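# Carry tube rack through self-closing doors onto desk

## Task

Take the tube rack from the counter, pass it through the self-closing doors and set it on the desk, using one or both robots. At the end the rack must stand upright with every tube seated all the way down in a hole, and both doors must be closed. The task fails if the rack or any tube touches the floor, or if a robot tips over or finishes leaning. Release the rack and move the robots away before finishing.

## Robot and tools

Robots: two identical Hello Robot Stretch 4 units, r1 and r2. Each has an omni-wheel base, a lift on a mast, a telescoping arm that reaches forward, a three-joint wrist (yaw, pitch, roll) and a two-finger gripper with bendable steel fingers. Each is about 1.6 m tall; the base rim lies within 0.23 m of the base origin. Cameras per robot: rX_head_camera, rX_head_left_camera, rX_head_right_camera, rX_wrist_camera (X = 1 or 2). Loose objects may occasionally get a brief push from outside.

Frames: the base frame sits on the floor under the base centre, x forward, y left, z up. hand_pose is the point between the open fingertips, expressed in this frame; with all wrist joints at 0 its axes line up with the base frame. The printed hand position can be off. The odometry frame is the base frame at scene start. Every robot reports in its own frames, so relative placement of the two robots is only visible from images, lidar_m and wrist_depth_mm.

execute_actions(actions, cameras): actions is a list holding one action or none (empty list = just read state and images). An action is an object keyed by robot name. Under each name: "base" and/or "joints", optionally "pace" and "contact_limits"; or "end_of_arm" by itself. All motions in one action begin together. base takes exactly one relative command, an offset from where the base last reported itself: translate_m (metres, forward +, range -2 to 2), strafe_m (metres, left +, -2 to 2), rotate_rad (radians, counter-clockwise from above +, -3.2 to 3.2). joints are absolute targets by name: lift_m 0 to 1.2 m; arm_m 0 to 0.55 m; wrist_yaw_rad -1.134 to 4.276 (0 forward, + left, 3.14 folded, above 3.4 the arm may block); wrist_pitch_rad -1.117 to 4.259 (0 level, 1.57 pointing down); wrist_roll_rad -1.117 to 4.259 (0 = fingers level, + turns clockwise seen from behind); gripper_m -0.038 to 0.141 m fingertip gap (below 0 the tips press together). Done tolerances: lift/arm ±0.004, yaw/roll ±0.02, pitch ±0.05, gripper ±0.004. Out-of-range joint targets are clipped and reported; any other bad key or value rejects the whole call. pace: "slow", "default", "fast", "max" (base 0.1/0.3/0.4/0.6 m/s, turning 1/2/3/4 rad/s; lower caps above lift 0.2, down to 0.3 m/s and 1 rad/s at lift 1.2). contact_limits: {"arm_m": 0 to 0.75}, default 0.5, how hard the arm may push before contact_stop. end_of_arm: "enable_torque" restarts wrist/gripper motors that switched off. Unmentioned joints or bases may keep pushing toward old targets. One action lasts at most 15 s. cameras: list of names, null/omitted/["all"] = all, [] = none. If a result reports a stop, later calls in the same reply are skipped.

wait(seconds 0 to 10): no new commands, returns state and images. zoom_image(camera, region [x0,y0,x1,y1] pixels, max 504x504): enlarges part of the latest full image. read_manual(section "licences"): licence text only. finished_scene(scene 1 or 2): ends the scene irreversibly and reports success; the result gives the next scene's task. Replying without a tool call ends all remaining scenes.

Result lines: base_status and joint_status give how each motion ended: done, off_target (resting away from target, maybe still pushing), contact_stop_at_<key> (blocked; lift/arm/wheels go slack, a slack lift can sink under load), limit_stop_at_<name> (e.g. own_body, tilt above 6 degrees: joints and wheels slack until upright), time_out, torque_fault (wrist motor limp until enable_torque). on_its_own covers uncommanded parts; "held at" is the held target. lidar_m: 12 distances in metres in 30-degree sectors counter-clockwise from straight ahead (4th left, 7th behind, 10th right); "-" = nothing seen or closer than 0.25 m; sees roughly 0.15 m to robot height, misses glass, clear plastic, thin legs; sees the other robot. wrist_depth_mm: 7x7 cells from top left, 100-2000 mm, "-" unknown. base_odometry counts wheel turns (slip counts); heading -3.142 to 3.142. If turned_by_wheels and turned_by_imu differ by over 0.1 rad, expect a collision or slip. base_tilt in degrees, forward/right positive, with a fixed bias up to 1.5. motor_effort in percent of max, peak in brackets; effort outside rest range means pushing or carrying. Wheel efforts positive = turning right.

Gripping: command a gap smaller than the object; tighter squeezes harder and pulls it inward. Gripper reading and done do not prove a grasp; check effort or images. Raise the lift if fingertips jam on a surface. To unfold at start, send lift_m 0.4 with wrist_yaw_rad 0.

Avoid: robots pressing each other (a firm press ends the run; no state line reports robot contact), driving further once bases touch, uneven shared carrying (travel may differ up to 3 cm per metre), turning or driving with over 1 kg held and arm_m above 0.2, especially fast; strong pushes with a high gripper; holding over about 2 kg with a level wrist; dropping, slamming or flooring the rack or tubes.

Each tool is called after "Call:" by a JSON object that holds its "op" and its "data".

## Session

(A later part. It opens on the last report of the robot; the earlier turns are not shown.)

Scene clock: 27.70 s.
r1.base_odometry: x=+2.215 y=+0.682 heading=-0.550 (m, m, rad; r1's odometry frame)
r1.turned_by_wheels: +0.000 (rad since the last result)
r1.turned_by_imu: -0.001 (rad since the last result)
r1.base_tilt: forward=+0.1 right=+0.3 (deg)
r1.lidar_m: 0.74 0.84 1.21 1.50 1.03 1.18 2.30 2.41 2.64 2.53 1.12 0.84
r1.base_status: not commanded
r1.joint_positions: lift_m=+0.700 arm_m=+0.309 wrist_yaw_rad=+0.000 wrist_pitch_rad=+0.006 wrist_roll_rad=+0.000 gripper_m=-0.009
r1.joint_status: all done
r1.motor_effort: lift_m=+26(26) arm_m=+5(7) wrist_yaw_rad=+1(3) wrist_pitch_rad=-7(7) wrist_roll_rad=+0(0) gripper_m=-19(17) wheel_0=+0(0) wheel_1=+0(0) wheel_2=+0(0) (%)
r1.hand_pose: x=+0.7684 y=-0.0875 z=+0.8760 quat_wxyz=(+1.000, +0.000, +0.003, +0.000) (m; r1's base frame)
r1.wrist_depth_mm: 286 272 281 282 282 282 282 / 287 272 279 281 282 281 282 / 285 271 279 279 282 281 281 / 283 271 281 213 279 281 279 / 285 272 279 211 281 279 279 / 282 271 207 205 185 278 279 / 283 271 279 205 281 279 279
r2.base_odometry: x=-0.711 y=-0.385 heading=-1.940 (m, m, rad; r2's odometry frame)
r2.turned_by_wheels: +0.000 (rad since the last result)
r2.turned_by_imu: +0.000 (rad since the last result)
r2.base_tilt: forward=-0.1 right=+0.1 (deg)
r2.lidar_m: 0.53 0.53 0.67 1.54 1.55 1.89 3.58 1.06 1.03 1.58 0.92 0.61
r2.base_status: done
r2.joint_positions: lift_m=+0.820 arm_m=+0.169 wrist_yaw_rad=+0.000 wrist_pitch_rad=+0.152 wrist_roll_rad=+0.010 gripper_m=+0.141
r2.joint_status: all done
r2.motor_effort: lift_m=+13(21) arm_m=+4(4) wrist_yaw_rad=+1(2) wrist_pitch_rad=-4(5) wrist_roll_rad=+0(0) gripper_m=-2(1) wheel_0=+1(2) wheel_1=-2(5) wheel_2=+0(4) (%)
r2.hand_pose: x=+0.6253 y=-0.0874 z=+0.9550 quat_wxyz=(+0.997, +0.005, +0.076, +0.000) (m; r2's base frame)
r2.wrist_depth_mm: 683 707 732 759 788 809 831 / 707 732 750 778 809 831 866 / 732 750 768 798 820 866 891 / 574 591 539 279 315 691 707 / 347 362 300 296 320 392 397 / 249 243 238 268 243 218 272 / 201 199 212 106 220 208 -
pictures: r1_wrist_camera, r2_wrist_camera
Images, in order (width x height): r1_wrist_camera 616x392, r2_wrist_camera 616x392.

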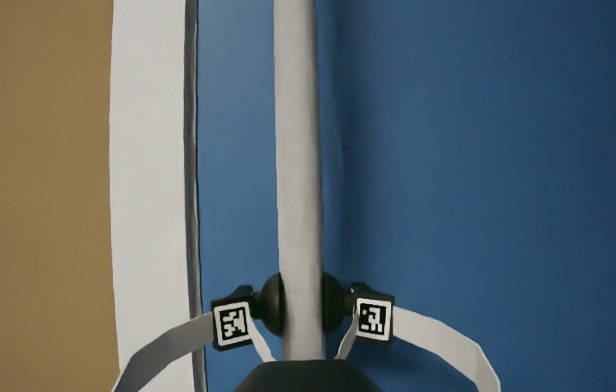

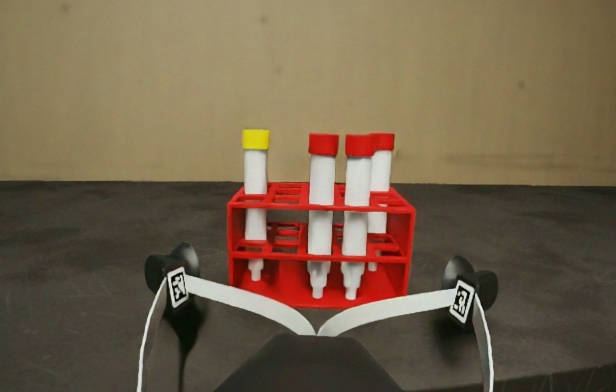

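Call:
{"op": "execute_actions", "data": {"actions": [{"r2":{"joints":{"arm_m":0.232},"pace":"slow"},"r1":{"joints":{"gripper_m":-0.03,"arm_m":0.16},"base":{"strafe_m":-0.012},"pace":"slow"}}], "cameras": ["r1_wrist_camera","r2_wrist_camera","r1_head_left_camera"]}}

Scene clock: 30.77 s.
r1.base_odometry: x=+2.208 y=+0.671 heading=-0.550 (m, m, rad; r1's odometry frame)
r1.turned_by_wheels: +0.000 (rad since the last result)
r1.turned_by_imu: -0.002 (rad since the last result)
r1.base_tilt: forward=+0.0 right=+0.3 (deg)
r1.lidar_m: 0.58 0.86 1.21 1.51 1.04 2.40 2.31 2.44 2.60 2.53 1.11 0.71
r1.base_status: done
r1.joint_positions: lift_m=+0.700 arm_m=+0.161 wrist_yaw_rad=-0.004 wrist_pitch_rad=+0.007 wrist_roll_rad=+0.000 gripper_m=-0.029
r1.joint_status: all done
r1.motor_effort: lift_m=+26(26) arm_m=-9(10) wrist_yaw_rad=+13(21) wrist_pitch_rad=-8(8) wrist_roll_rad=+0(1) gripper_m=-22(23) wheel_0=-4(5) wheel_1=-1(2) wheel_2=-1(4) (%)
r1.hand_pose: x=+0.6205 y=-0.0887 z=+0.8758 quat_wxyz=(+1.000, +0.000, +0.003, -0.002) (m; r1's base frame)
r1.wrist_depth_mm: 430 430 265 206 289 301 314 / 430 433 265 205 287 301 314 / 430 430 265 205 287 301 312 / 430 430 265 207 287 300 312 / 430 430 265 209 286 301 312 / 430 430 200 200 183 301 312 / 430 152 260 201 285 224 310
r2.base_odometry: x=-0.711 y=-0.385 heading=-1.940 (m, m, rad; r2's odometry frame)
r2.turned_by_wheels: +0.000 (rad since the last result)
r2.turned_by_imu: +0.000 (rad since the last result)
r2.base_tilt: forward=-0.1 right=+0.2 (deg)
r2.lidar_m: 0.52 0.53 0.67 1.55 1.54 1.88 3.57 1.07 1.03 1.59 0.94 0.59
r2.base_status: not commanded
r2.joint_positions: lift_m=+0.820 arm_m=+0.231 wrist_yaw_rad=+0.000 wrist_pitch_rad=+0.152 wrist_roll_rad=+0.010 gripper_m=+0.141
r2.joint_status: all done
r2.motor_effort: lift_m=+13(13) arm_m=+4(4) wrist_yaw_rad=+1(1) wrist_pitch_rad=-4(4) wrist_roll_rad=+0(1) gripper_m=+0(0) wheel_0=+1(1) wheel_1=-2(2) wheel_2=+0(0) (%)
r2.hand_pose: x=+0.6873 y=-0.0874 z=+0.9550 quat_wxyz=(+0.997, +0.005, +0.076, +0.000) (m; r2's base frame)
r2.wrist_depth_mm: 640 654 683 699 723 750 778 / 647 676 691 723 741 768 798 / 683 691 715 732 759 788 820 / 569 591 539 221 247 683 707 / 347 362 228 229 206 392 394 / 249 243 232 204 206 218 271 / 200 198 208 106 212 207 -
pictures: r1_head_left_camera, r1_wrist_camera, r2_wrist_camera
Images, in order (width x height): r1_head_left_camera 420x672, r1_wrist_camera 616x392, r2_wrist_camera 616x392.

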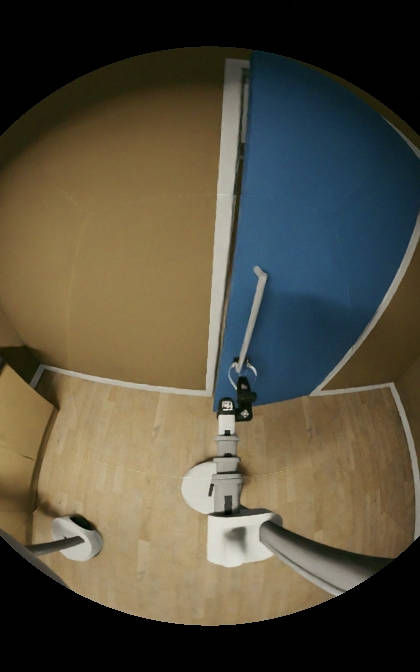

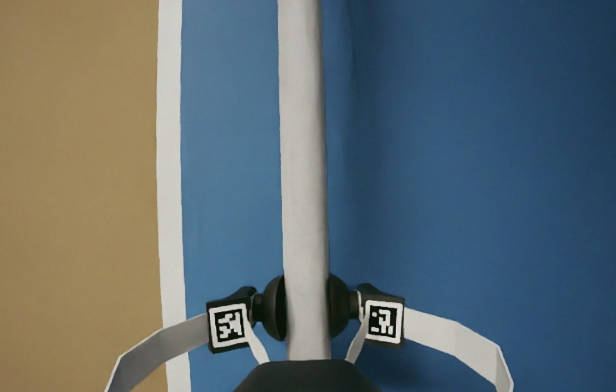

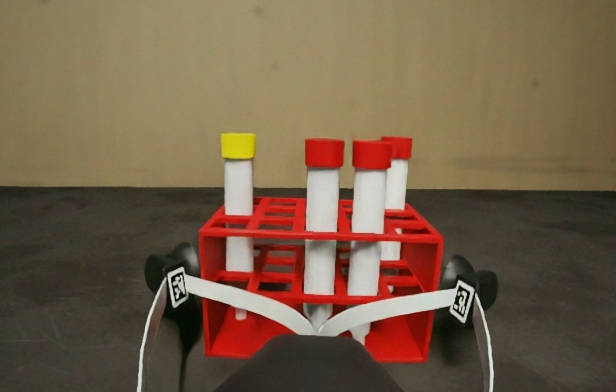

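Call:
{"op": "execute_actions", "data": {"actions": [{"r2":{"joints":{"gripper_m":0.09}},"r1":{"joints":{"arm_m":0.5},"base":{"translate_m":-0.36},"pace":"slow"}}], "cameras": ["r1_wrist_camera","r2_wrist_camera","r1_head_left_camera"]}}

Scene clock: 37.00 s.
r1.base_odometry: x=+1.902 y=+0.860 heading=-0.552 (m, m, rad; r1's odometry frame)
r1.turned_by_wheels: -0.002 (rad since the last result)
r1.turned_by_imu: -0.004 (rad since the last result)
r1.base_tilt: forward=-0.1 right=+0.3 (deg)
r1.lidar_m: 0.92 1.23 1.58 0.91 0.88 2.03 1.91 2.06 2.63 2.51 1.64 1.08
r1.base_status: done
r1.joint_positions: lift_m=+0.700 arm_m=+0.499 wrist_yaw_rad=-0.006 wrist_pitch_rad=+0.006 wrist_roll_rad=+0.000 gripper_m=-0.029
r1.joint_status: all done
r1.on_its_own: wrist_yaw_rad is at rest, and its effort (+18) is outside its rest range (-13 to +13)
r1.motor_effort: lift_m=+26(26) arm_m=+5(9) wrist_yaw_rad=+18(19) wrist_pitch_rad=-6(8) wrist_roll_rad=+0(0) gripper_m=-23(25) wheel_0=-10(11) wheel_1=-7(4) wheel_2=-3(4) (%)
r1.hand_pose: x=+0.9579 y=-0.0892 z=+0.8760 quat_wxyz=(+1.000, +0.000, +0.003, -0.003) (m; r1's base frame)
r1.wrist_depth_mm: 455 455 264 208 293 309 324 / 449 455 265 208 293 309 322 / 449 452 265 211 290 306 320 / 452 452 264 271 290 307 320 / 449 449 263 271 289 306 320 / 452 449 202 200 183 306 320 / 449 151 259 200 287 298 319
r2.base_odometry: x=-0.711 y=-0.385 heading=-1.940 (m, m, rad; r2's odometry frame)
r2.turned_by_wheels: +0.000 (rad since the last result)
r2.turned_by_imu: -0.001 (rad since the last result)
r2.base_tilt: forward=-0.1 right=+0.2 (deg)
r2.lidar_m: 0.53 0.55 0.66 1.54 1.55 1.89 3.56 0.87 1.19 1.59 0.94 0.59
r2.base_status: not commanded
r2.joint_positions: lift_m=+0.820 arm_m=+0.231 wrist_yaw_rad=+0.000 wrist_pitch_rad=+0.153 wrist_roll_rad=+0.010 gripper_m=+0.090
r2.joint_status: all done
r2.motor_effort: lift_m=+13(13) arm_m=+4(4) wrist_yaw_rad=+0(1) wrist_pitch_rad=-7(7) wrist_roll_rad=+1(1) gripper_m=-20(21) wheel_0=+1(1) wheel_1=-2(2) wheel_2=+0(0) (%)
r2.hand_pose: x=+0.6873 y=-0.0874 z=+0.9547 quat_wxyz=(+0.997, +0.005, +0.076, +0.000) (m; r2's base frame)
r2.wrist_depth_mm: 634 654 676 707 732 750 768 / 654 668 699 715 750 759 798 / 668 691 715 741 759 798 820 / 569 585 530 216 238 676 699 / 345 357 224 199 199 387 392 / 247 231 203 208 198 193 270 / 200 198 204 106 198 206 -
pictures: r1_head_left_camera, r1_wrist_camera, r2_wrist_camera
Images, in order (width x height): r1_head_left_camera 420x672, r1_wrist_camera 616x392, r2_wrist_camera 616x392.

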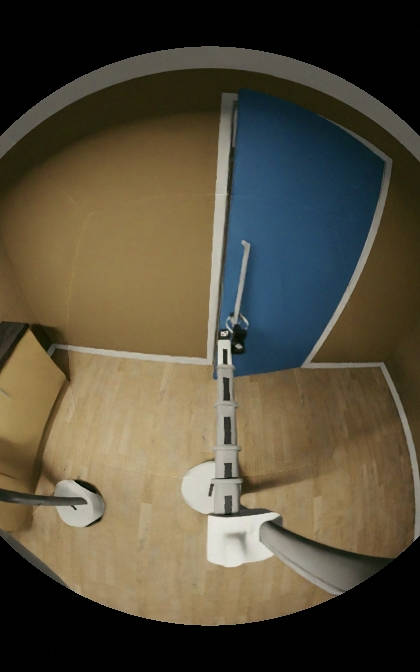

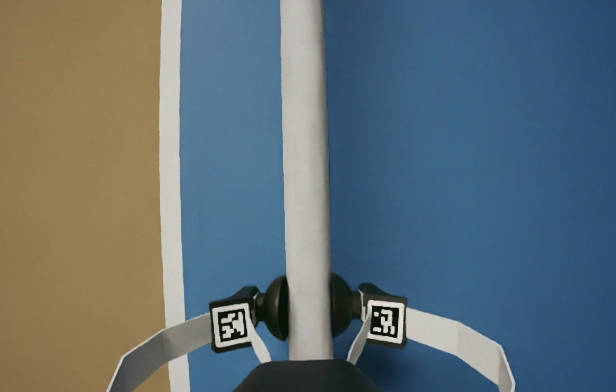

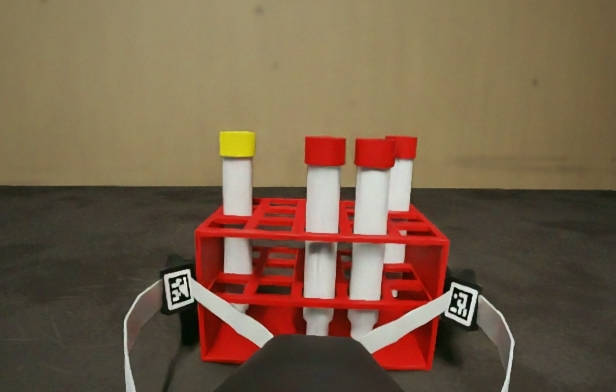

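Call:
{"op": "execute_actions", "data": {"actions": [{"r2":{"joints":{"lift_m":0.86},"pace":"slow"},"r1":{"joints":{"arm_m":0.29},"base":{"strafe_m":-0.125},"pace":"slow"}}], "cameras": ["r1_wrist_camera","r2_wrist_camera","r1_head_left_camera"]}}

Scene clock: 40.93 s.
r1.base_odometry: x=+1.837 y=+0.753 heading=-0.548 (m, m, rad; r1's odometry frame)
r1.turned_by_wheels: +0.003 (rad since the last result)
r1.turned_by_imu: +0.006 (rad since the last result)
r1.base_tilt: forward=+0.0 right=+0.2 (deg)
r1.lidar_m: 0.71 1.25 1.70 1.00 0.99 2.01 1.94 2.05 2.49 2.39 1.61 0.93
r1.base_status: done
r1.joint_positions: lift_m=+0.700 arm_m=+0.291 wrist_yaw_rad=+0.019 wrist_pitch_rad=+0.006 wrist_roll_rad=+0.000 gripper_m=-0.029
r1.joint_status: all done
r1.on_its_own: wrist_yaw_rad is at rest, and its effort (-55) is outside its rest range (-13 to +13)
r1.motor_effort: lift_m=+26(26) arm_m=-6(11) wrist_yaw_rad=-55(90) wrist_pitch_rad=-5(6) wrist_roll_rad=+0(0) gripper_m=-16(23) wheel_0=+20(32) wheel_1=+9(14) wheel_2=+12(20) (%)
r1.hand_pose: x=+0.7520 y=-0.0819 z=+0.8761 quat_wxyz=(+1.000, +0.000, +0.003, +0.010) (m; r1's base frame)
r1.wrist_depth_mm: 676 248 256 287 317 359 399 / 668 248 254 286 317 357 399 / 676 248 254 285 315 357 397 / 668 248 254 283 314 353 397 / 676 247 253 283 312 353 397 / 668 242 195 195 314 353 392 / 668 163 195 195 179 353 392
r2.base_odometry: x=-0.711 y=-0.385 heading=-1.940 (m, m, rad; r2's odometry frame)
r2.turned_by_wheels: +0.000 (rad since the last result)
r2.turned_by_imu: -0.001 (rad since the last result)
r2.base_tilt: forward=-0.1 right=+0.1 (deg)
r2.lidar_m: 0.53 0.54 0.68 1.54 1.54 1.88 3.59 1.00 1.35 1.58 0.89 0.58
r2.base_status: not commanded
r2.joint_positions: lift_m=+0.860 arm_m=+0.231 wrist_yaw_rad=+0.000 wrist_pitch_rad=+0.153 wrist_roll_rad=+0.010 gripper_m=+0.090
r2.joint_status: all done
r2.motor_effort: lift_m=+23(24) arm_m=+5(4) wrist_yaw_rad=+1(0) wrist_pitch_rad=-8(7) wrist_roll_rad=+0(0) gripper_m=-22(21) wheel_0=+1(1) wheel_1=-2(2) wheel_2=+0(0) (%)
r2.hand_pose: x=+0.6873 y=-0.0874 z=+0.9938 quat_wxyz=(+0.997, +0.005, +0.076, +0.000) (m; r2's base frame)
r2.wrist_depth_mm: 640 654 676 707 715 750 768 / 654 676 699 723 750 778 798 / 668 699 715 732 750 798 820 / 683 699 691 216 239 809 831 / 445 459 224 200 198 500 504 / 317 297 202 208 198 193 347 / 257 257 248 106 201 265 276
pictures: r1_head_left_camera, r1_wrist_camera, r2_wrist_camera
Images, in order (width x height): r1_head_left_camera 420x672, r1_wrist_camera 616x392, r2_wrist_camera 616x392.

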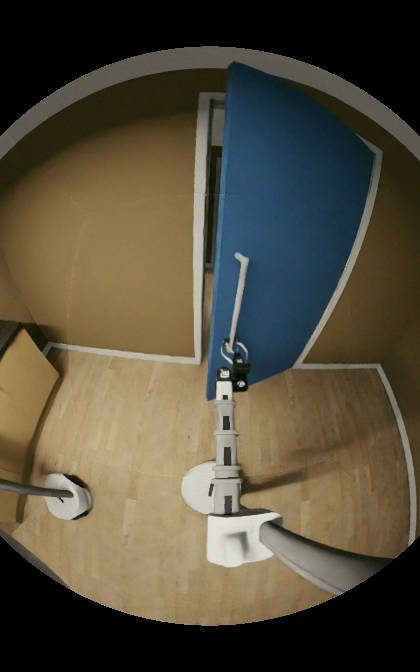

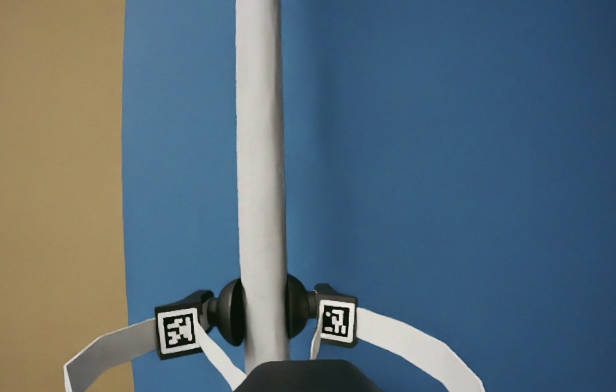

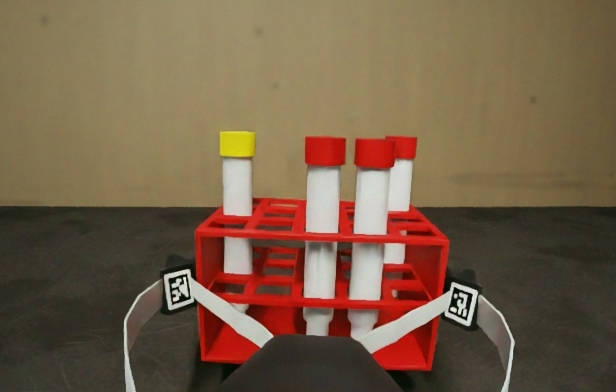

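Call:
{"op": "execute_actions", "data": {"actions": [{"r2":{"joints":{"arm_m":0.0},"pace":"slow"},"r1":{"joints":{"wrist_yaw_rad":0.1,"arm_m":0.27},"pace":"slow"}}], "cameras": ["r1_wrist_camera"]}}

Scene clock: 44.73 s.
r1.base_odometry: x=+1.836 y=+0.753 heading=-0.551 (m, m, rad; r1's odometry frame)
r1.turned_by_wheels: -0.003 (rad since the last result)
r1.turned_by_imu: -0.004 (rad since the last result)
r1.base_tilt: forward=+0.0 right=+0.2 (deg)
r1.lidar_m: 0.70 1.24 1.72 1.02 0.98 2.01 1.93 2.06 2.50 2.38 1.65 0.89
r1.base_status: not commanded
r1.joint_positions: lift_m=+0.700 arm_m=+0.271 wrist_yaw_rad=+0.103 wrist_pitch_rad=+0.006 wrist_roll_rad=+0.000 gripper_m=-0.029
r1.joint_status: all done
r1.motor_effort: lift_m=+26(26) arm_m=-7(10) wrist_yaw_rad=-7(51) wrist_pitch_rad=-8(7) wrist_roll_rad=+0(0) gripper_m=-20(26) wheel_0=+3(20) wheel_1=+1(9) wheel_2=+2(12) (%)
r1.hand_pose: x=+0.7381 y=-0.0574 z=+0.8760 quat_wxyz=(+0.999, +0.000, +0.003, +0.051) (m; r1's base frame)
r1.wrist_depth_mm: 732 715 260 207 307 340 373 / 723 707 260 208 307 338 370 / 723 707 260 272 306 338 366 / 723 715 259 272 304 334 370 / 732 699 258 270 304 336 364 / 723 699 200 202 182 334 364 / 723 155 251 198 298 319 366
r2.base_odometry: x=-0.711 y=-0.385 heading=-1.940 (m, m, rad; r2's odometry frame)
r2.turned_by_wheels: +0.000 (rad since the last result)
r2.turned_by_imu: -0.001 (rad since the last result)
r2.base_tilt: forward=-0.2 right=+0.1 (deg)
r2.lidar_m: 0.43 0.52 0.67 1.53 1.56 1.88 3.56 0.98 1.34 1.58 0.91 0.43
r2.base_status: not commanded
r2.joint_positions: lift_m=+0.860 arm_m=+0.002 wrist_yaw_rad=+0.000 wrist_pitch_rad=+0.153 wrist_roll_rad=+0.010 gripper_m=+0.090
r2.joint_status: all done
joint sent to its limit — the command would take r2.arm_m past its lower limit, so that joint was sent only as far as its limit.
r2.motor_effort: lift_m=+23(23) arm_m=-5(5) wrist_yaw_rad=+1(2) wrist_pitch_rad=-8(8) wrist_roll_rad=+0(0) gripper_m=-22(22) wheel_0=+1(1) wheel_1=-2(2) wheel_2=+0(0) (%)
r2.hand_pose: x=+0.4578 y=-0.0874 z=+0.9938 quat_wxyz=(+0.997, +0.005, +0.077, +0.000) (m; r2's base frame)
r2.wrist_depth_mm: 831 854 878 917 931 976 1008 / 842 878 891 931 976 991 1025 / 878 904 917 960 976 1025 1060 / 741 759 691 215 238 878 917 / 449 466 224 199 198 504 508 / 327 329 202 208 198 193 394 / 353 364 343 106 201 415 430
pictures: r1_wrist_camera
Images, in order (width x height): r1_wrist_camera 616x392.

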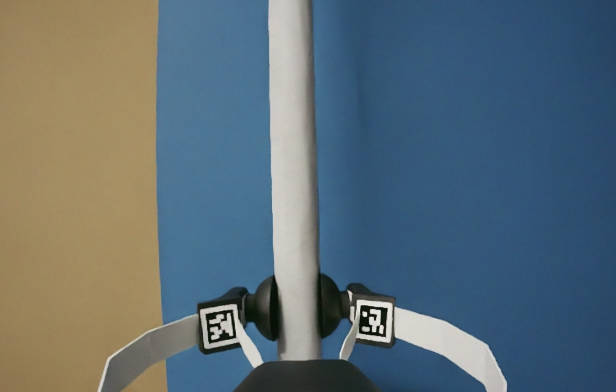

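Call:
{"op": "execute_actions", "data": {"actions": [{"r2":{"base":{"translate_m":-0.1},"pace":"slow"},"r1":{"joints":{"wrist_yaw_rad":0.18,"arm_m":0.14},"base":{"strafe_m":-0.11},"pace":"slow"}}], "cameras": ["r1_wrist_camera"]}}

Scene clock: 48.10 s.
r1.base_odometry: x=+1.779 y=+0.659 heading=-0.550 (m, m, rad; r1's odometry frame)
r1.turned_by_wheels: +0.001 (rad since the last result)
r1.turned_by_imu: +0.000 (rad since the last result)
r1.base_tilt: forward=+0.1 right=+0.2 (deg)
r1.lidar_m: 0.57 1.25 1.74 1.04 1.00 2.05 1.93 2.06 2.38 2.26 1.62 0.80
r1.base_status: done
r1.joint_positions: lift_m=+0.700 arm_m=+0.141 wrist_yaw_rad=+0.187 wrist_pitch_rad=+0.007 wrist_roll_rad=+0.000 gripper_m=-0.029
r1.joint_status: all done
r1.on_its_own: wrist_yaw_rad is at rest, and its effort (-20) is outside its rest range (-13 to +13)
r1.motor_effort: lift_m=+26(26) arm_m=-7(12) wrist_yaw_rad=-20(34) wrist_pitch_rad=-9(8) wrist_roll_rad=+0(0) gripper_m=-22(28) wheel_0=+7(12) wheel_1=+2(9) wheel_2=+5(7) (%)
r1.hand_pose: x=+0.6119 y=-0.0323 z=+0.8758 quat_wxyz=(+0.996, +0.000, +0.003, +0.093) (m; r1's base frame)
r1.wrist_depth_mm: 931 891 260 286 320 362 407 / 946 904 259 286 317 359 404 / 931 878 259 209 315 357 404 / 931 878 260 207 315 357 399 / 931 891 257 205 315 353 402 / 931 891 191 199 182 357 397 / 931 159 250 199 310 345 397
r2.base_odometry: x=-0.675 y=-0.292 heading=-1.940 (m, m, rad; r2's odometry frame)
r2.turned_by_wheels: +0.000 (rad since the last result)
r2.turned_by_imu: +0.000 (rad since the last result)
r2.base_tilt: forward=-0.1 right=+0.2 (deg)
r2.lidar_m: 0.42 0.63 0.78 1.51 1.53 1.88 3.47 1.01 1.45 1.60 1.08 0.43
r2.base_status: done
r2.joint_positions: lift_m=+0.860 arm_m=+0.002 wrist_yaw_rad=+0.000 wrist_pitch_rad=+0.153 wrist_roll_rad=+0.010 gripper_m=+0.090
r2.joint_status: not commanded
r2.motor_effort: lift_m=+23(23) arm_m=-5(5) wrist_yaw_rad=+0(1) wrist_pitch_rad=-8(7) wrist_roll_rad=+1(1) gripper_m=-23(22) wheel_0=-2(2) wheel_1=-2(4) wheel_2=+1(7) (%)
r2.hand_pose: x=+0.4578 y=-0.0874 z=+0.9938 quat_wxyz=(+0.997, +0.005, +0.077, +0.000) (m; r2's base frame)
r2.wrist_depth_mm: 904 946 976 1008 1025 1078 1098 / 931 960 991 1025 1060 1098 1138 / 960 991 1025 1042 1078 1138 1182 / 741 768 691 220 239 878 904 / 449 466 224 199 200 504 508 / 439 427 202 208 198 193 535 / 455 466 477 106 202 535 559
pictures: r1_wrist_camera
Images, in order (width x height): r1_wrist_camera 616x392.

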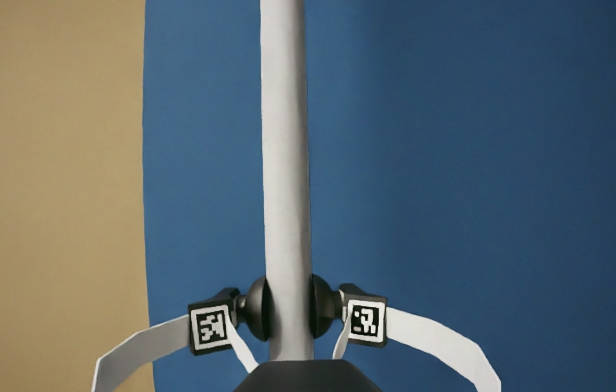

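Call:
{"op": "execute_actions", "data": {"actions": [{"r2":{"base":{"rotate_rad":-1.33},"pace":"slow"},"r1":{"joints":{"wrist_yaw_rad":0.3,"arm_m":0.01},"base":{"strafe_m":-0.155},"pace":"slow"}}], "cameras": ["r1_wrist_camera","r1_head_left_camera","r2_head_camera"]}}

Scene clock: 51.23 s.
r1.base_odometry: x=+1.698 y=+0.527 heading=-0.549 (m, m, rad; r1's odometry frame)
r1.turned_by_wheels: +0.001 (rad since the last result)
r1.turned_by_imu: +0.000 (rad since the last result)
r1.base_tilt: forward=+0.1 right=+0.3 (deg)
r1.lidar_m: 0.46 0.49 1.70 1.15 1.17 2.02 1.95 2.05 2.21 2.11 1.64 0.82
r1.base_status: done
r1.joint_positions: lift_m=+0.700 arm_m=+0.011 wrist_yaw_rad=+0.312 wrist_pitch_rad=+0.007 wrist_roll_rad=+0.000 gripper_m=-0.029
r1.joint_status: all done
r1.on_its_own: wrist_yaw_rad is at rest, and its effort (-36) is outside its rest range (-13 to +13)
r1.motor_effort: lift_m=+26(26) arm_m=-5(11) wrist_yaw_rad=-36(36) wrist_pitch_rad=-11(11) wrist_roll_rad=+0(1) gripper_m=-19(23) wheel_0=+9(9) wheel_1=+0(12) wheel_2=+3(4) (%)
r1.hand_pose: x=+0.4832 y=+0.0055 z=+0.8756 quat_wxyz=(+0.988, -0.001, +0.004, +0.156) (m; r1's base frame)
r1.wrist_depth_mm: 1255 1118 265 298 336 389 449 / 1255 1160 264 298 336 387 445 / 1255 1138 263 297 334 387 445 / 1255 1118 264 297 332 384 442 / 1281 1138 262 296 332 382 445 / 1205 1138 191 206 320 384 436 / 1255 154 252 205 327 382 436
r2.base_odometry: x=-0.675 y=-0.292 heading=+3.013 (m, m, rad; r2's odometry frame)
r2.turned_by_wheels: -1.330 (rad since the last result)
r2.turned_by_imu: -1.340 (rad since the last result)
r2.base_tilt: forward=-0.1 right=+0.2 (deg)
r2.lidar_m: 0.43 0.82 0.64 0.61 0.68 1.57 1.52 1.62 2.30 1.16 1.17 0.45
r2.base_status: done
r2.joint_positions: lift_m=+0.860 arm_m=+0.002 wrist_yaw_rad=+0.000 wrist_pitch_rad=+0.153 wrist_roll_rad=+0.010 gripper_m=+0.090
r2.joint_status: not commanded
r2.motor_effort: lift_m=+23(23) arm_m=-4(4) wrist_yaw_rad=+2(1) wrist_pitch_rad=-9(9) wrist_roll_rad=+1(0) gripper_m=-23(19) wheel_0=+1(3) wheel_1=+2(5) wheel_2=+0(2) (%)
r2.hand_pose: x=+0.4578 y=-0.0874 z=+0.9938 quat_wxyz=(+0.997, +0.005, +0.077, +0.000) (m; r2's base frame)
r2.wrist_depth_mm: 1336 1281 1281 1255 1229 1205 1182 / 1397 1366 1336 1281 1255 1255 1255 / 1430 1397 1366 1336 1281 1281 1255 / 917 1430 1397 216 239 1336 - / 904 1499 224 200 200 1336 - / 904 1537 202 208 198 193 - / 904 1576 1499 106 201 1464 1661
pictures: r1_head_left_camera, r1_wrist_camera, r2_head_camera
Images, in order (width x height): r1_head_left_camera 420x672, r1_wrist_camera 616x392, r2_head_camera 420x560.

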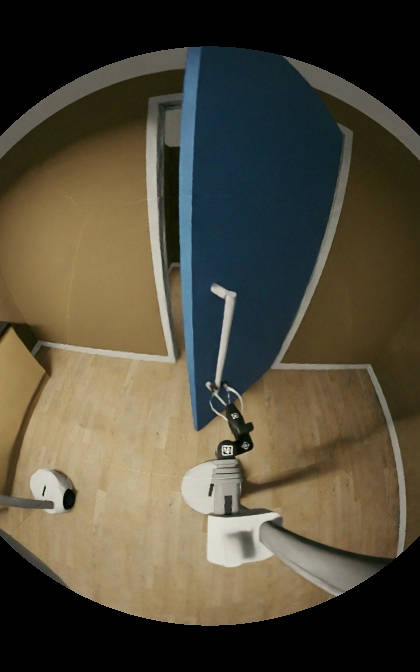

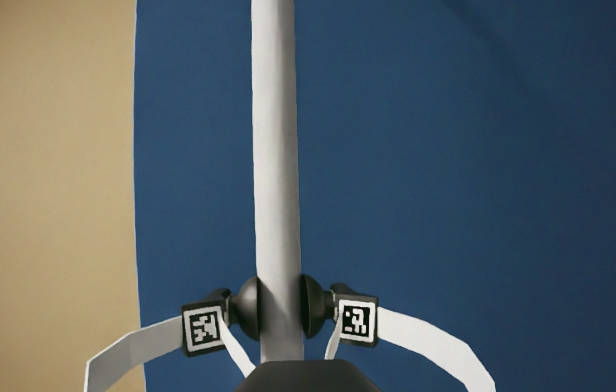

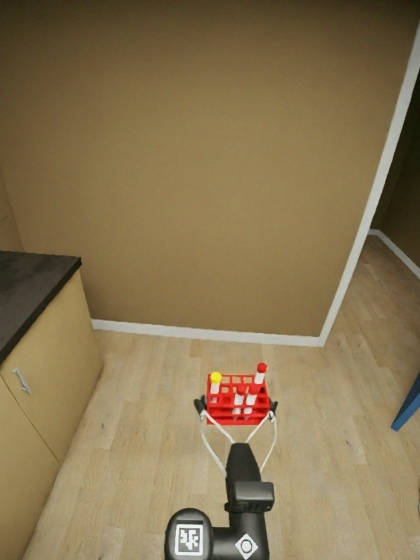

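Call:
{"op": "execute_actions", "data": {"actions": [{"r2":{"base":{"rotate_rad":-0.08},"pace":"slow"},"r1":{"joints":{"arm_m":0.15},"base":{"translate_m":-0.155},"pace":"slow"}}], "cameras": ["r1_wrist_camera"]}}

Scene clock: 54.93 s.
r1.base_odometry: x=+1.566 y=+0.608 heading=-0.549 (m, m, rad; r1's odometry frame)
r1.turned_by_wheels: +0.000 (rad since the last result)
r1.turned_by_imu: +0.000 (rad since the last result)
r1.base_tilt: forward=-0.1 right=+0.2 (deg)
r1.lidar_m: 0.60 1.40 1.96 1.12 1.16 1.88 1.80 1.89 2.25 2.12 1.84 0.98
r1.base_status: done
r1.joint_positions: lift_m=+0.700 arm_m=+0.149 wrist_yaw_rad=+0.303 wrist_pitch_rad=+0.007 wrist_roll_rad=+0.000 gripper_m=-0.029
r1.joint_status: all done
r1.motor_effort: lift_m=+26(26) arm_m=+6(8) wrist_yaw_rad=-8(38) wrist_pitch_rad=-7(11) wrist_roll_rad=+0(0) gripper_m=-21(24) wheel_0=-1(7) wheel_1=-2(4) wheel_2=+4(8) (%)
r1.hand_pose: x=+0.6212 y=+0.0026 z=+0.8759 quat_wxyz=(+0.989, -0.001, +0.003, +0.151) (m; r1's base frame)
r1.wrist_depth_mm: 1255 1138 265 214 343 402 466 / 1255 1118 264 214 338 399 466 / 1255 1138 263 216 338 394 466 / 1255 1138 263 282 336 392 462 / 1255 1160 263 279 336 389 459 / 1255 1160 198 207 183 392 452 / 1229 150 251 206 325 364 452
r2.base_odometry: x=-0.675 y=-0.292 heading=+2.934 (m, m, rad; r2's odometry frame)
r2.turned_by_wheels: -0.080 (rad since the last result)
r2.turned_by_imu: -0.081 (rad since the last result)
r2.base_tilt: forward=-0.1 right=+0.2 (deg)
r2.lidar_m: 0.43 0.92 0.66 0.62 0.67 0.90 1.52 1.59 2.12 1.12 1.13 0.43
r2.base_status: done
r2.joint_positions: lift_m=+0.860 arm_m=+0.002 wrist_yaw_rad=+0.000 wrist_pitch_rad=+0.153 wrist_roll_rad=+0.010 gripper_m=+0.090
r2.joint_status: not commanded
r2.motor_effort: lift_m=+23(23) arm_m=-4(4) wrist_yaw_rad=-1(3) wrist_pitch_rad=-8(7) wrist_roll_rad=+0(0) gripper_m=-24(22) wheel_0=+1(0) wheel_1=+1(3) wheel_2=+1(2) (%)
r2.hand_pose: x=+0.4578 y=-0.0874 z=+0.9938 quat_wxyz=(+0.997, +0.005, +0.077, +0.000) (m; r2's base frame)
r2.wrist_depth_mm: 1255 1255 1281 1255 1281 1255 - / 1336 1308 1308 1281 1308 1281 - / 1336 1336 1336 1336 1308 1336 - / 1397 1366 1366 216 239 1366 - / 1397 1430 224 200 200 1430 - / 1464 1499 202 208 198 193 - / 1008 1537 1499 106 201 1499 1708
pictures: r1_wrist_camera
Images, in order (width x height): r1_wrist_camera 616x392.

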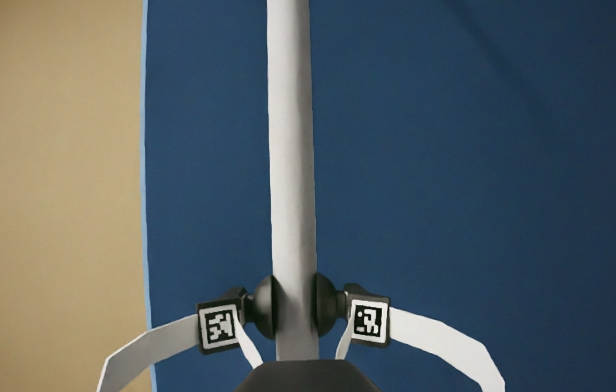

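Call:
{"op": "execute_actions", "data": {"actions": [{"r2":{"base":{"translate_m":0.55}},"r1":{"joints":{"arm_m":0.065,"wrist_yaw_rad":0.42},"base":{"strafe_m":-0.2},"pace":"slow"}}], "cameras": ["r1_wrist_camera","r2_head_left_camera"]}}

Scene clock: 58.67 s.
r1.base_odometry: x=+1.462 y=+0.438 heading=-0.549 (m, m, rad; r1's odometry frame)
r1.turned_by_wheels: +0.000 (rad since the last result)
r1.turned_by_imu: -0.002 (rad since the last result)
r1.base_tilt: forward=+0.1 right=+0.2 (deg)
r1.lidar_m: 1.30 1.37 1.35 1.30 2.27 1.87 1.80 1.90 2.02 1.89 1.81 1.36
r1.base_status: done
r1.joint_positions: lift_m=+0.700 arm_m=+0.066 wrist_yaw_rad=+0.420 wrist_pitch_rad=+0.006 wrist_roll_rad=+0.000 gripper_m=-0.030
r1.joint_status: all done
r1.motor_effort: lift_m=+26(25) arm_m=-7(12) wrist_yaw_rad=+0(30) wrist_pitch_rad=-7(8) wrist_roll_rad=+1(0) gripper_m=-14(24) wheel_0=+1(6) wheel_1=-3(10) wheel_2=+0(2) (%)
r1.hand_pose: x=+0.5362 y=+0.0378 z=+0.8760 quat_wxyz=(+0.978, -0.001, +0.003, +0.208) (m; r1's base frame)
r1.wrist_depth_mm: 1576 1366 1229 1098 976 891 831 / 1576 1397 1229 1098 991 891 842 / 1576 1397 1229 1098 991 891 831 / 1618 1366 1205 1118 976 891 831 / 1618 1366 1205 1098 991 904 831 / 1618 1397 1205 199 946 891 831 / 1537 1397 1160 182 960 866 820
r2.base_odometry: x=-1.213 y=-0.179 heading=+2.934 (m, m, rad; r2's odometry frame)
r2.turned_by_wheels: +0.000 (rad since the last result)
r2.turned_by_imu: -0.002 (rad since the last result)
r2.base_tilt: forward=-0.1 right=+0.1 (deg)
r2.lidar_m: 0.42 1.10 0.65 0.61 0.67 0.90 2.08 2.15 1.41 1.31 1.53 0.44
r2.base_status: done
r2.joint_positions: lift_m=+0.860 arm_m=+0.002 wrist_yaw_rad=+0.000 wrist_pitch_rad=+0.153 wrist_roll_rad=+0.010 gripper_m=+0.090
r2.joint_status: not commanded
r2.motor_effort: lift_m=+22(23) arm_m=-4(4) wrist_yaw_rad=+0(0) wrist_pitch_rad=-9(8) wrist_roll_rad=-1(0) gripper_m=-21(23) wheel_0=+0(6) wheel_1=-1(4) wheel_2=+0(10) (%)
r2.hand_pose: x=+0.4578 y=-0.0874 z=+0.9938 quat_wxyz=(+0.997, +0.005, +0.077, +0.000) (m; r2's base frame)
r2.wrist_depth_mm: 768 768 768 759 759 759 759 / 788 788 778 788 778 788 768 / 831 809 809 809 809 809 809 / 842 831 831 216 240 831 842 / 878 878 224 200 200 854 854 / 904 904 202 208 198 193 891 / 931 931 917 106 200 931 904
pictures: r1_wrist_camera, r2_head_left_camera
Images, in order (width x height): r1_wrist_camera 616x392, r2_head_left_camera 420x672.

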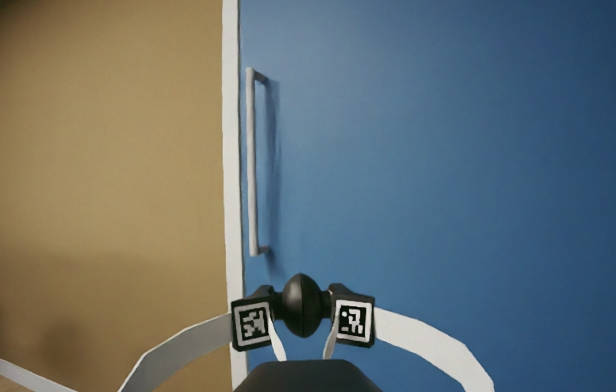

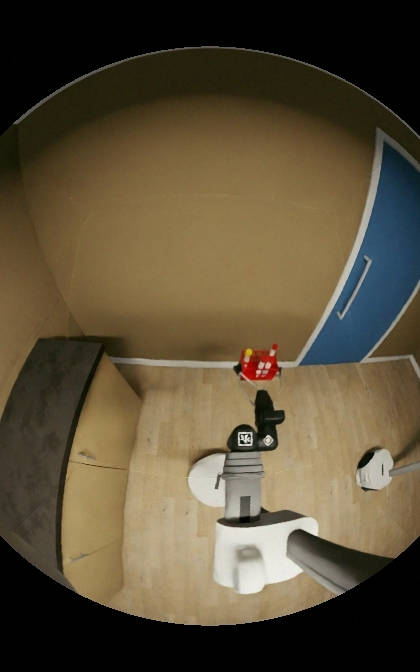

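Call:
{"op": "execute_actions", "data": {"actions": [{"r2":{"base":{"rotate_rad":1.56},"pace":"slow"},"r1":{"joints":{"arm_m":0.3,"wrist_yaw_rad":0.0,"gripper_m":0.09},"base":{"strafe_m":0.59}}}], "cameras": ["r1_wrist_camera","r2_head_left_camera"]}}

Call:
{"op": "execute_actions", "data": {"actions": [{"r2":{"base":{"strafe_m":-0.55}},"r1":{"joints":{"arm_m":0.45},"base":{"translate_m":0.337}}}], "cameras": ["r1_wrist_camera","r2_head_left_camera"]}}

Scene clock: 63.27 s.
r1.base_odometry: x=+1.770 y=+0.941 heading=-0.549 (m, m, rad; r1's odometry frame)
r1.turned_by_wheels: +0.000 (rad since the last result)
r1.turned_by_imu: -0.001 (rad since the last result)
r1.base_tilt: forward=+0.0 right=+0.2 (deg)
r1.lidar_m: 1.29 1.42 0.73 0.74 1.62 1.88 1.76 1.89 2.62 2.51 1.83 1.35
r1.base_status: done
r1.joint_positions: lift_m=+0.700 arm_m=+0.299 wrist_yaw_rad=+0.000 wrist_pitch_rad=+0.006 wrist_roll_rad=+0.000 gripper_m=+0.090
r1.joint_status: all done
r1.motor_effort: lift_m=+26(26) arm_m=+7(8) wrist_yaw_rad=+0(4) wrist_pitch_rad=-6(8) wrist_roll_rad=+2(1) gripper_m=+1(13) wheel_0=+0(8) wheel_1=-1(6) wheel_2=+1(1) (%)
r1.hand_pose: x=+0.7582 y=-0.0874 z=+0.8760 quat_wxyz=(+1.000, +0.000, +0.003, +0.000) (m; r1's base frame)
r1.wrist_depth_mm: 820 820 820 809 798 820 809 / 820 798 809 809 809 809 809 / 809 809 820 809 820 809 809 / 820 820 809 809 798 809 809 / 809 820 798 809 798 809 798 / 809 809 213 809 198 809 809 / 798 809 798 143 820 809 809
r2.base_odometry: x=-1.213 y=-0.179 heading=-1.790 (m, m, rad; r2's odometry frame)
r2.turned_by_wheels: +1.560 (rad since the last result)
r2.turned_by_imu: +1.571 (rad since the last result)
r2.base_tilt: forward=-0.2 right=+0.2 (deg)
r2.lidar_m: 0.44 0.66 0.93 2.08 2.15 0.74 0.74 0.97 1.11 1.04 1.08 0.44
r2.base_status: done
r2.joint_positions: lift_m=+0.860 arm_m=+0.002 wrist_yaw_rad=+0.000 wrist_pitch_rad=+0.153 wrist_roll_rad=+0.010 gripper_m=+0.090
r2.joint_status: not commanded
r2.motor_effort: lift_m=+22(22) arm_m=-4(4) wrist_yaw_rad=-1(1) wrist_pitch_rad=-7(9) wrist_roll_rad=-1(1) gripper_m=-21(20) wheel_0=-1(8) wheel_1=-2(5) wheel_2=-2(0) (%)
r2.hand_pose: x=+0.4578 y=-0.0874 z=+0.9938 quat_wxyz=(+0.997, +0.005, +0.077, +0.000) (m; r2's base frame)
r2.wrist_depth_mm: 976 976 991 976 991 991 976 / 1008 1025 1008 1008 1008 1008 1008 / 1042 1042 1042 1042 1025 1042 1042 / 741 759 691 215 239 878 1060 / 449 462 224 200 200 504 508 / 469 466 202 208 198 193 455 / 488 484 477 106 211 469 469
pictures: r1_wrist_camera, r2_head_left_camera
Images, in order (width x height): r1_wrist_camera 616x392, r2_head_left_camera 420x672.

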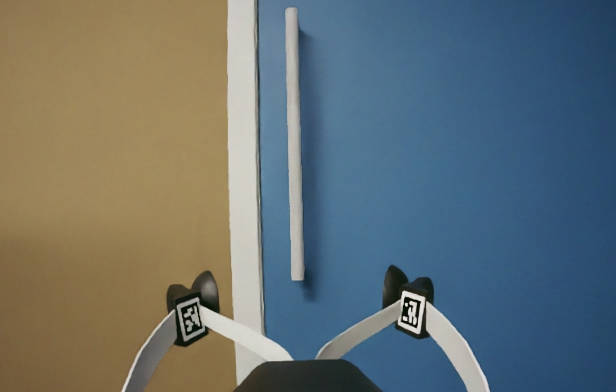

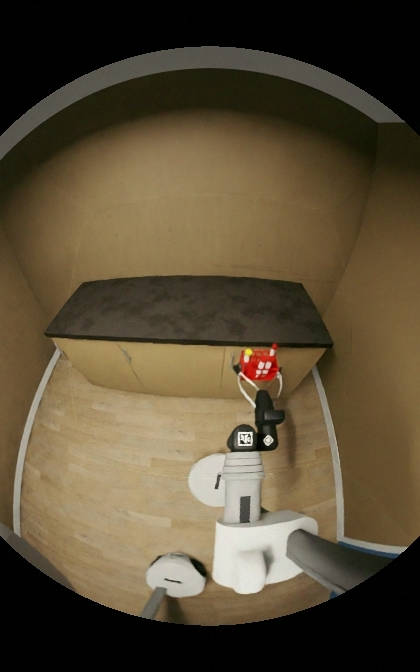

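Scene clock: 66.43 s.
r1.base_odometry: x=+2.057 y=+0.765 heading=-0.549 (m, m, rad; r1's odometry frame)
r1.turned_by_wheels: +0.000 (rad since the last result)
r1.turned_by_imu: -0.002 (rad since the last result)
r1.base_tilt: forward=+0.2 right=+0.2 (deg)
r1.lidar_m: 0.94 1.05 0.78 1.53 1.61 2.20 2.12 2.24 2.60 2.51 1.36 1.03
r1.base_status: done
r1.joint_positions: lift_m=+0.700 arm_m=+0.449 wrist_yaw_rad=+0.000 wrist_pitch_rad=+0.006 wrist_roll_rad=+0.000 gripper_m=+0.090
r1.joint_status: all done
r1.motor_effort: lift_m=+26(26) arm_m=+7(7) wrist_yaw_rad=+1(1) wrist_pitch_rad=-6(6) wrist_roll_rad=+0(0) gripper_m=+0(1) wheel_0=+0(6) wheel_1=+0(3) wheel_2=+2(11) (%)
r1.hand_pose: x=+0.9082 y=-0.0874 z=+0.8760 quat_wxyz=(+1.000, +0.000, +0.003, +0.000) (m; r1's base frame)
r1.wrist_depth_mm: 325 312 325 324 325 324 322 / 325 312 327 324 324 325 324 / 325 310 324 324 324 324 324 / 324 309 324 325 324 324 324 / 325 310 325 324 324 322 324 / 324 310 213 320 199 322 322 / 324 324 324 143 322 322 320
r2.base_odometry: x=-1.750 y=-0.059 heading=-1.790 (m, m, rad; r2's odometry frame)
r2.turned_by_wheels: +0.000 (rad since the last result)
r2.turned_by_imu: +0.000 (rad since the last result)
r2.base_tilt: forward=-0.1 right=+0.2 (deg)
r2.lidar_m: 0.43 0.66 0.89 2.63 2.73 0.80 0.83 0.75 0.51 0.48 0.51 0.44
r2.base_status: done
r2.joint_positions: lift_m=+0.860 arm_m=+0.002 wrist_yaw_rad=+0.000 wrist_pitch_rad=+0.153 wrist_roll_rad=+0.010 gripper_m=+0.090
r2.joint_status: not commanded
r2.motor_effort: lift_m=+22(22) arm_m=-4(4) wrist_yaw_rad=+1(0) wrist_pitch_rad=-8(9) wrist_roll_rad=+1(0) gripper_m=-23(23) wheel_0=-1(10) wheel_1=+1(8) wheel_2=-1(2) (%)
r2.hand_pose: x=+0.4578 y=-0.0874 z=+0.9939 quat_wxyz=(+0.997, +0.005, +0.077, +0.000) (m; r2's base frame)
r2.wrist_depth_mm: 991 991 1008 1008 1008 842 609 / 1025 1025 1025 1025 1042 866 597 / 1060 1060 1060 1060 1060 866 603 / 741 768 691 240 241 854 597 / 449 466 224 200 198 778 585 / 477 469 202 208 198 193 580 / 496 488 480 106 201 809 580
pictures: r1_wrist_camera, r2_head_left_camera
Images, in order (width x height): r1_wrist_camera 616x392, r2_head_left_camera 420x672.

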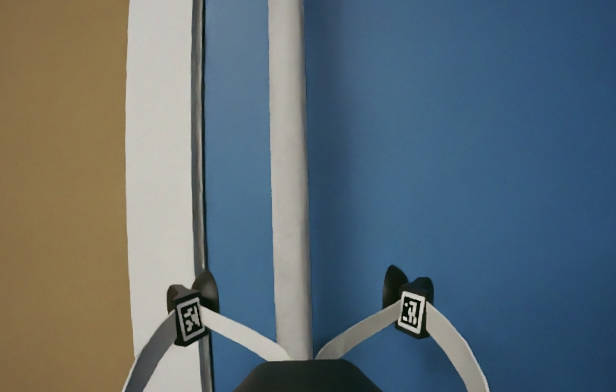

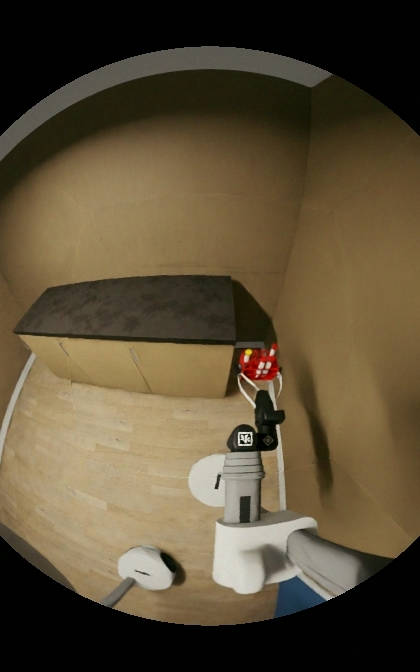

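Call:
{"op": "execute_actions", "data": {"actions": [{"r1":{"joints":{"arm_m":0.503}}}], "cameras": []}}

Call:
{"op": "execute_actions", "data": {"actions": [{"r1":{"joints":{"gripper_m":-0.038}}}], "cameras": ["r1_wrist_camera"]}}

Call:
{"op": "execute_actions", "data": {"actions": [{"r1":{"base":{"translate_m":-0.17},"pace":"slow"}}], "cameras": ["r1_wrist_camera"]}}

Scene clock: 67.80 s.
r1.base_odometry: x=+2.057 y=+0.765 heading=-0.549 (m, m, rad; r1's odometry frame)
r1.turned_by_wheels: +0.000 (rad since the last result)
r1.turned_by_imu: +0.000 (rad since the last result)
r1.base_tilt: forward=+0.1 right=+0.1 (deg)
r1.lidar_m: 0.93 1.04 0.79 1.53 1.65 2.19 2.11 2.24 2.58 2.52 1.40 1.02
r1.base_status: not commanded
r1.joint_positions: lift_m=+0.700 arm_m=+0.502 wrist_yaw_rad=+0.000 wrist_pitch_rad=+0.006 wrist_roll_rad=+0.000 gripper_m=+0.090
r1.joint_status: all done
r1.motor_effort: lift_m=+26(26) arm_m=+7(8) wrist_yaw_rad=+0(1) wrist_pitch_rad=-7(6) wrist_roll_rad=+0(0) gripper_m=+0(1) wheel_0=+0(0) wheel_1=+0(0) wheel_2=+2(2) (%)
r1.hand_pose: x=+0.9612 y=-0.0874 z=+0.8760 quat_wxyz=(+1.000, +0.000, +0.003, +0.000) (m; r1's base frame)
r1.wrist_depth_mm: 272 258 271 272 271 271 - / 273 258 272 207 270 271 271 / 270 257 271 204 271 271 271 / 272 257 271 202 272 271 270 / 271 257 271 201 270 270 271 / 271 257 213 203 198 268 270 / 271 257 271 143 271 270 -
r2.base_odometry: x=-1.750 y=-0.059 heading=-1.790 (m, m, rad; r2's odometry frame)
r2.turned_by_wheels: +0.000 (rad since the last result)
r2.turned_by_imu: +0.000 (rad since the last result)
r2.base_tilt: forward=-0.1 right=+0.2 (deg)
r2.lidar_m: 0.43 0.66 0.91 2.63 2.70 0.80 0.83 0.77 0.52 0.50 0.52 0.43
r2.base_status: not commanded
r2.joint_positions: lift_m=+0.860 arm_m=+0.002 wrist_yaw_rad=+0.000 wrist_pitch_rad=+0.153 wrist_roll_rad=+0.010 gripper_m=+0.090
r2.joint_status: not commanded
r2.motor_effort: lift_m=+22(22) arm_m=-4(4) wrist_yaw_rad=+2(1) wrist_pitch_rad=-8(9) wrist_roll_rad=+0(0) gripper_m=-23(20) wheel_0=-1(1) wheel_1=+1(1) wheel_2=-1(1) (%)
r2.hand_pose: x=+0.4578 y=-0.0874 z=+0.9939 quat_wxyz=(+0.997, +0.005, +0.077, +0.000) (m; r2's base frame)
r2.wrist_depth_mm: 1008 991 1008 991 1008 854 609 / 1025 1025 1025 1025 1042 854 603 / 1060 1060 1060 1060 1042 866 597 / 732 759 691 216 239 854 591 / 449 462 224 200 199 778 591 / 477 473 203 208 199 193 580 / 492 488 484 106 201 798 585
pictures: none
No camera images: the call's "cameras" was empty. Leave "cameras" out to get every camera's image.

Scene clock: 69.77 s.
r1.base_odometry: x=+2.057 y=+0.765 heading=-0.549 (m, m, rad; r1's odometry frame)
r1.turned_by_wheels: +0.000 (rad since the last result)
r1.turned_by_imu: +0.000 (rad since the last result)
r1.base_tilt: forward=+0.1 right=+0.4 (deg)
r1.lidar_m: 0.93 1.05 0.79 1.53 1.62 2.19 2.14 2.23 2.60 2.53 1.39 1.03
r1.base_status: not commanded
r1.joint_positions: lift_m=+0.700 arm_m=+0.502 wrist_yaw_rad=+0.004 wrist_pitch_rad=+0.006 wrist_roll_rad=+0.000 gripper_m=-0.037
r1.joint_status: all done
r1.motor_effort: lift_m=+26(26) arm_m=+4(7) wrist_yaw_rad=-10(19) wrist_pitch_rad=-6(7) wrist_roll_rad=+0(1) gripper_m=-20(19) wheel_0=+1(1) wheel_1=+0(1) wheel_2=+4(5) (%)
r1.hand_pose: x=+0.9620 y=-0.0864 z=+0.8760 quat_wxyz=(+1.000, +0.000, +0.003, +0.002) (m; r1's base frame)
r1.wrist_depth_mm: 272 258 257 187 257 257 - / 273 258 257 186 258 258 258 / 272 257 257 187 256 257 257 / 272 258 257 189 256 257 257 / 271 256 255 190 256 255 257 / 271 257 193 189 180 257 256 / 271 155 256 181 255 255 -
r2.base_odometry: x=-1.750 y=-0.059 heading=-1.790 (m, m, rad; r2's odometry frame)
r2.turned_by_wheels: +0.000 (rad since the last result)
r2.turned_by_imu: +0.000 (rad since the last result)
r2.base_tilt: forward=-0.1 right=+0.2 (deg)
r2.lidar_m: 0.42 0.65 0.92 2.62 2.72 0.80 0.82 0.73 0.53 0.49 0.52 0.45
r2.base_status: not commanded
r2.joint_positions: lift_m=+0.860 arm_m=+0.002 wrist_yaw_rad=+0.000 wrist_pitch_rad=+0.153 wrist_roll_rad=+0.010 gripper_m=+0.090
r2.joint_status: not commanded
r2.motor_effort: lift_m=+22(22) arm_m=-4(4) wrist_yaw_rad=+0(0) wrist_pitch_rad=-9(8) wrist_roll_rad=+1(0) gripper_m=-21(19) wheel_0=-1(1) wheel_1=+1(1) wheel_2=-1(1) (%)
r2.hand_pose: x=+0.4578 y=-0.0874 z=+0.9939 quat_wxyz=(+0.997, +0.005, +0.077, +0.000) (m; r2's base frame)
r2.wrist_depth_mm: 1008 991 991 991 1008 854 609 / 1025 1025 1025 1025 1025 866 603 / 1060 1042 1078 1060 1042 854 597 / 741 759 691 216 239 842 597 / 449 462 224 200 200 778 591 / 480 469 202 208 199 193 580 / 492 488 480 106 201 809 580
pictures: r1_wrist_camera
Images, in order (width x height): r1_wrist_camera 616x392.

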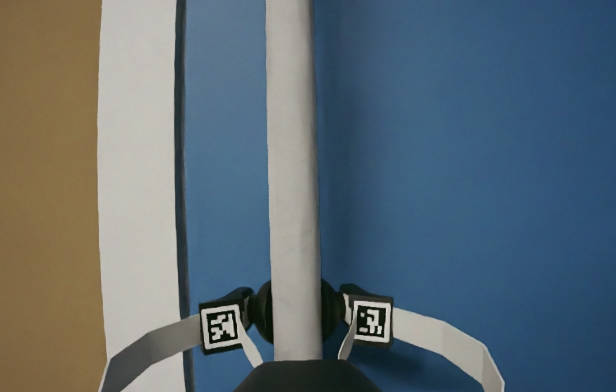

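Scene clock: 72.73 s.
r1.base_odometry: x=+1.912 y=+0.854 heading=-0.551 (m, m, rad; r1's odometry frame)
r1.turned_by_wheels: -0.002 (rad since the last result)
r1.turned_by_imu: -0.004 (rad since the last result)
r1.base_tilt: forward=+0.0 right=+0.2 (deg)
r1.lidar_m: 0.91 0.94 0.89 1.53 1.61 2.04 1.94 2.06 2.62 2.48 1.61 1.06
r1.base_status: done
r1.joint_positions: lift_m=+0.700 arm_m=+0.502 wrist_yaw_rad=-0.010 wrist_pitch_rad=+0.006 wrist_roll_rad=+0.000 gripper_m=-0.037
r1.joint_status: not commanded
r1.on_its_own: wrist_yaw_rad is at rest, and its effort (+30) is outside its rest range (-13 to +13)
r1.motor_effort: lift_m=+26(26) arm_m=+4(4) wrist_yaw_rad=+30(31) wrist_pitch_rad=-7(7) wrist_roll_rad=+0(0) gripper_m=-18(20) wheel_0=-15(14) wheel_1=-8(6) wheel_2=-7(9) (%)
r1.hand_pose: x=+0.9608 y=-0.0904 z=+0.8760 quat_wxyz=(+1.000, +0.000, +0.003, -0.005) (m; r1's base frame)
r1.wrist_depth_mm: 439 436 240 182 268 285 298 / 436 439 241 180 267 283 297 / 439 442 240 181 266 283 296 / 439 439 239 182 265 281 294 / 433 436 239 183 265 281 294 / 436 439 234 184 182 281 296 / 430 436 236 176 263 151 296
r2.base_odometry: x=-1.750 y=-0.059 heading=-1.790 (m, m, rad; r2's odometry frame)
r2.turned_by_wheels: +0.000 (rad since the last result)
r2.turned_by_imu: +0.000 (rad since the last result)
r2.base_tilt: forward=-0.2 right=+0.2 (deg)
r2.lidar_m: 0.42 0.67 0.90 2.61 1.07 0.89 0.83 0.75 0.52 0.49 0.50 0.43
r2.base_status: not commanded
r2.joint_positions: lift_m=+0.860 arm_m=+0.002 wrist_yaw_rad=+0.000 wrist_pitch_rad=+0.153 wrist_roll_rad=+0.010 gripper_m=+0.090
r2.joint_status: not commanded
r2.motor_effort: lift_m=+22(22) arm_m=-4(4) wrist_yaw_rad=-2(0) wrist_pitch_rad=-8(8) wrist_roll_rad=+1(0) gripper_m=-20(24) wheel_0=-1(1) wheel_1=+1(1) wheel_2=-1(1) (%)
r2.hand_pose: x=+0.4578 y=-0.0874 z=+0.9939 quat_wxyz=(+0.997, +0.005, +0.077, +0.000) (m; r2's base frame)
r2.wrist_depth_mm: 1008 991 991 1008 991 842 609 / 1025 1025 1042 1042 1025 854 597 / 1078 1060 1060 1042 1042 854 597 / 732 768 691 216 240 854 591 / 449 466 224 200 200 778 591 / 477 473 202 208 198 193 580 / 496 492 484 106 201 798 580
pictures: r1_wrist_camera
Images, in order (width x height): r1_wrist_camera 616x392.

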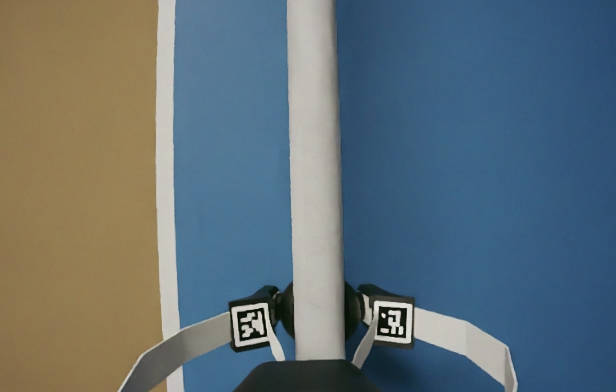

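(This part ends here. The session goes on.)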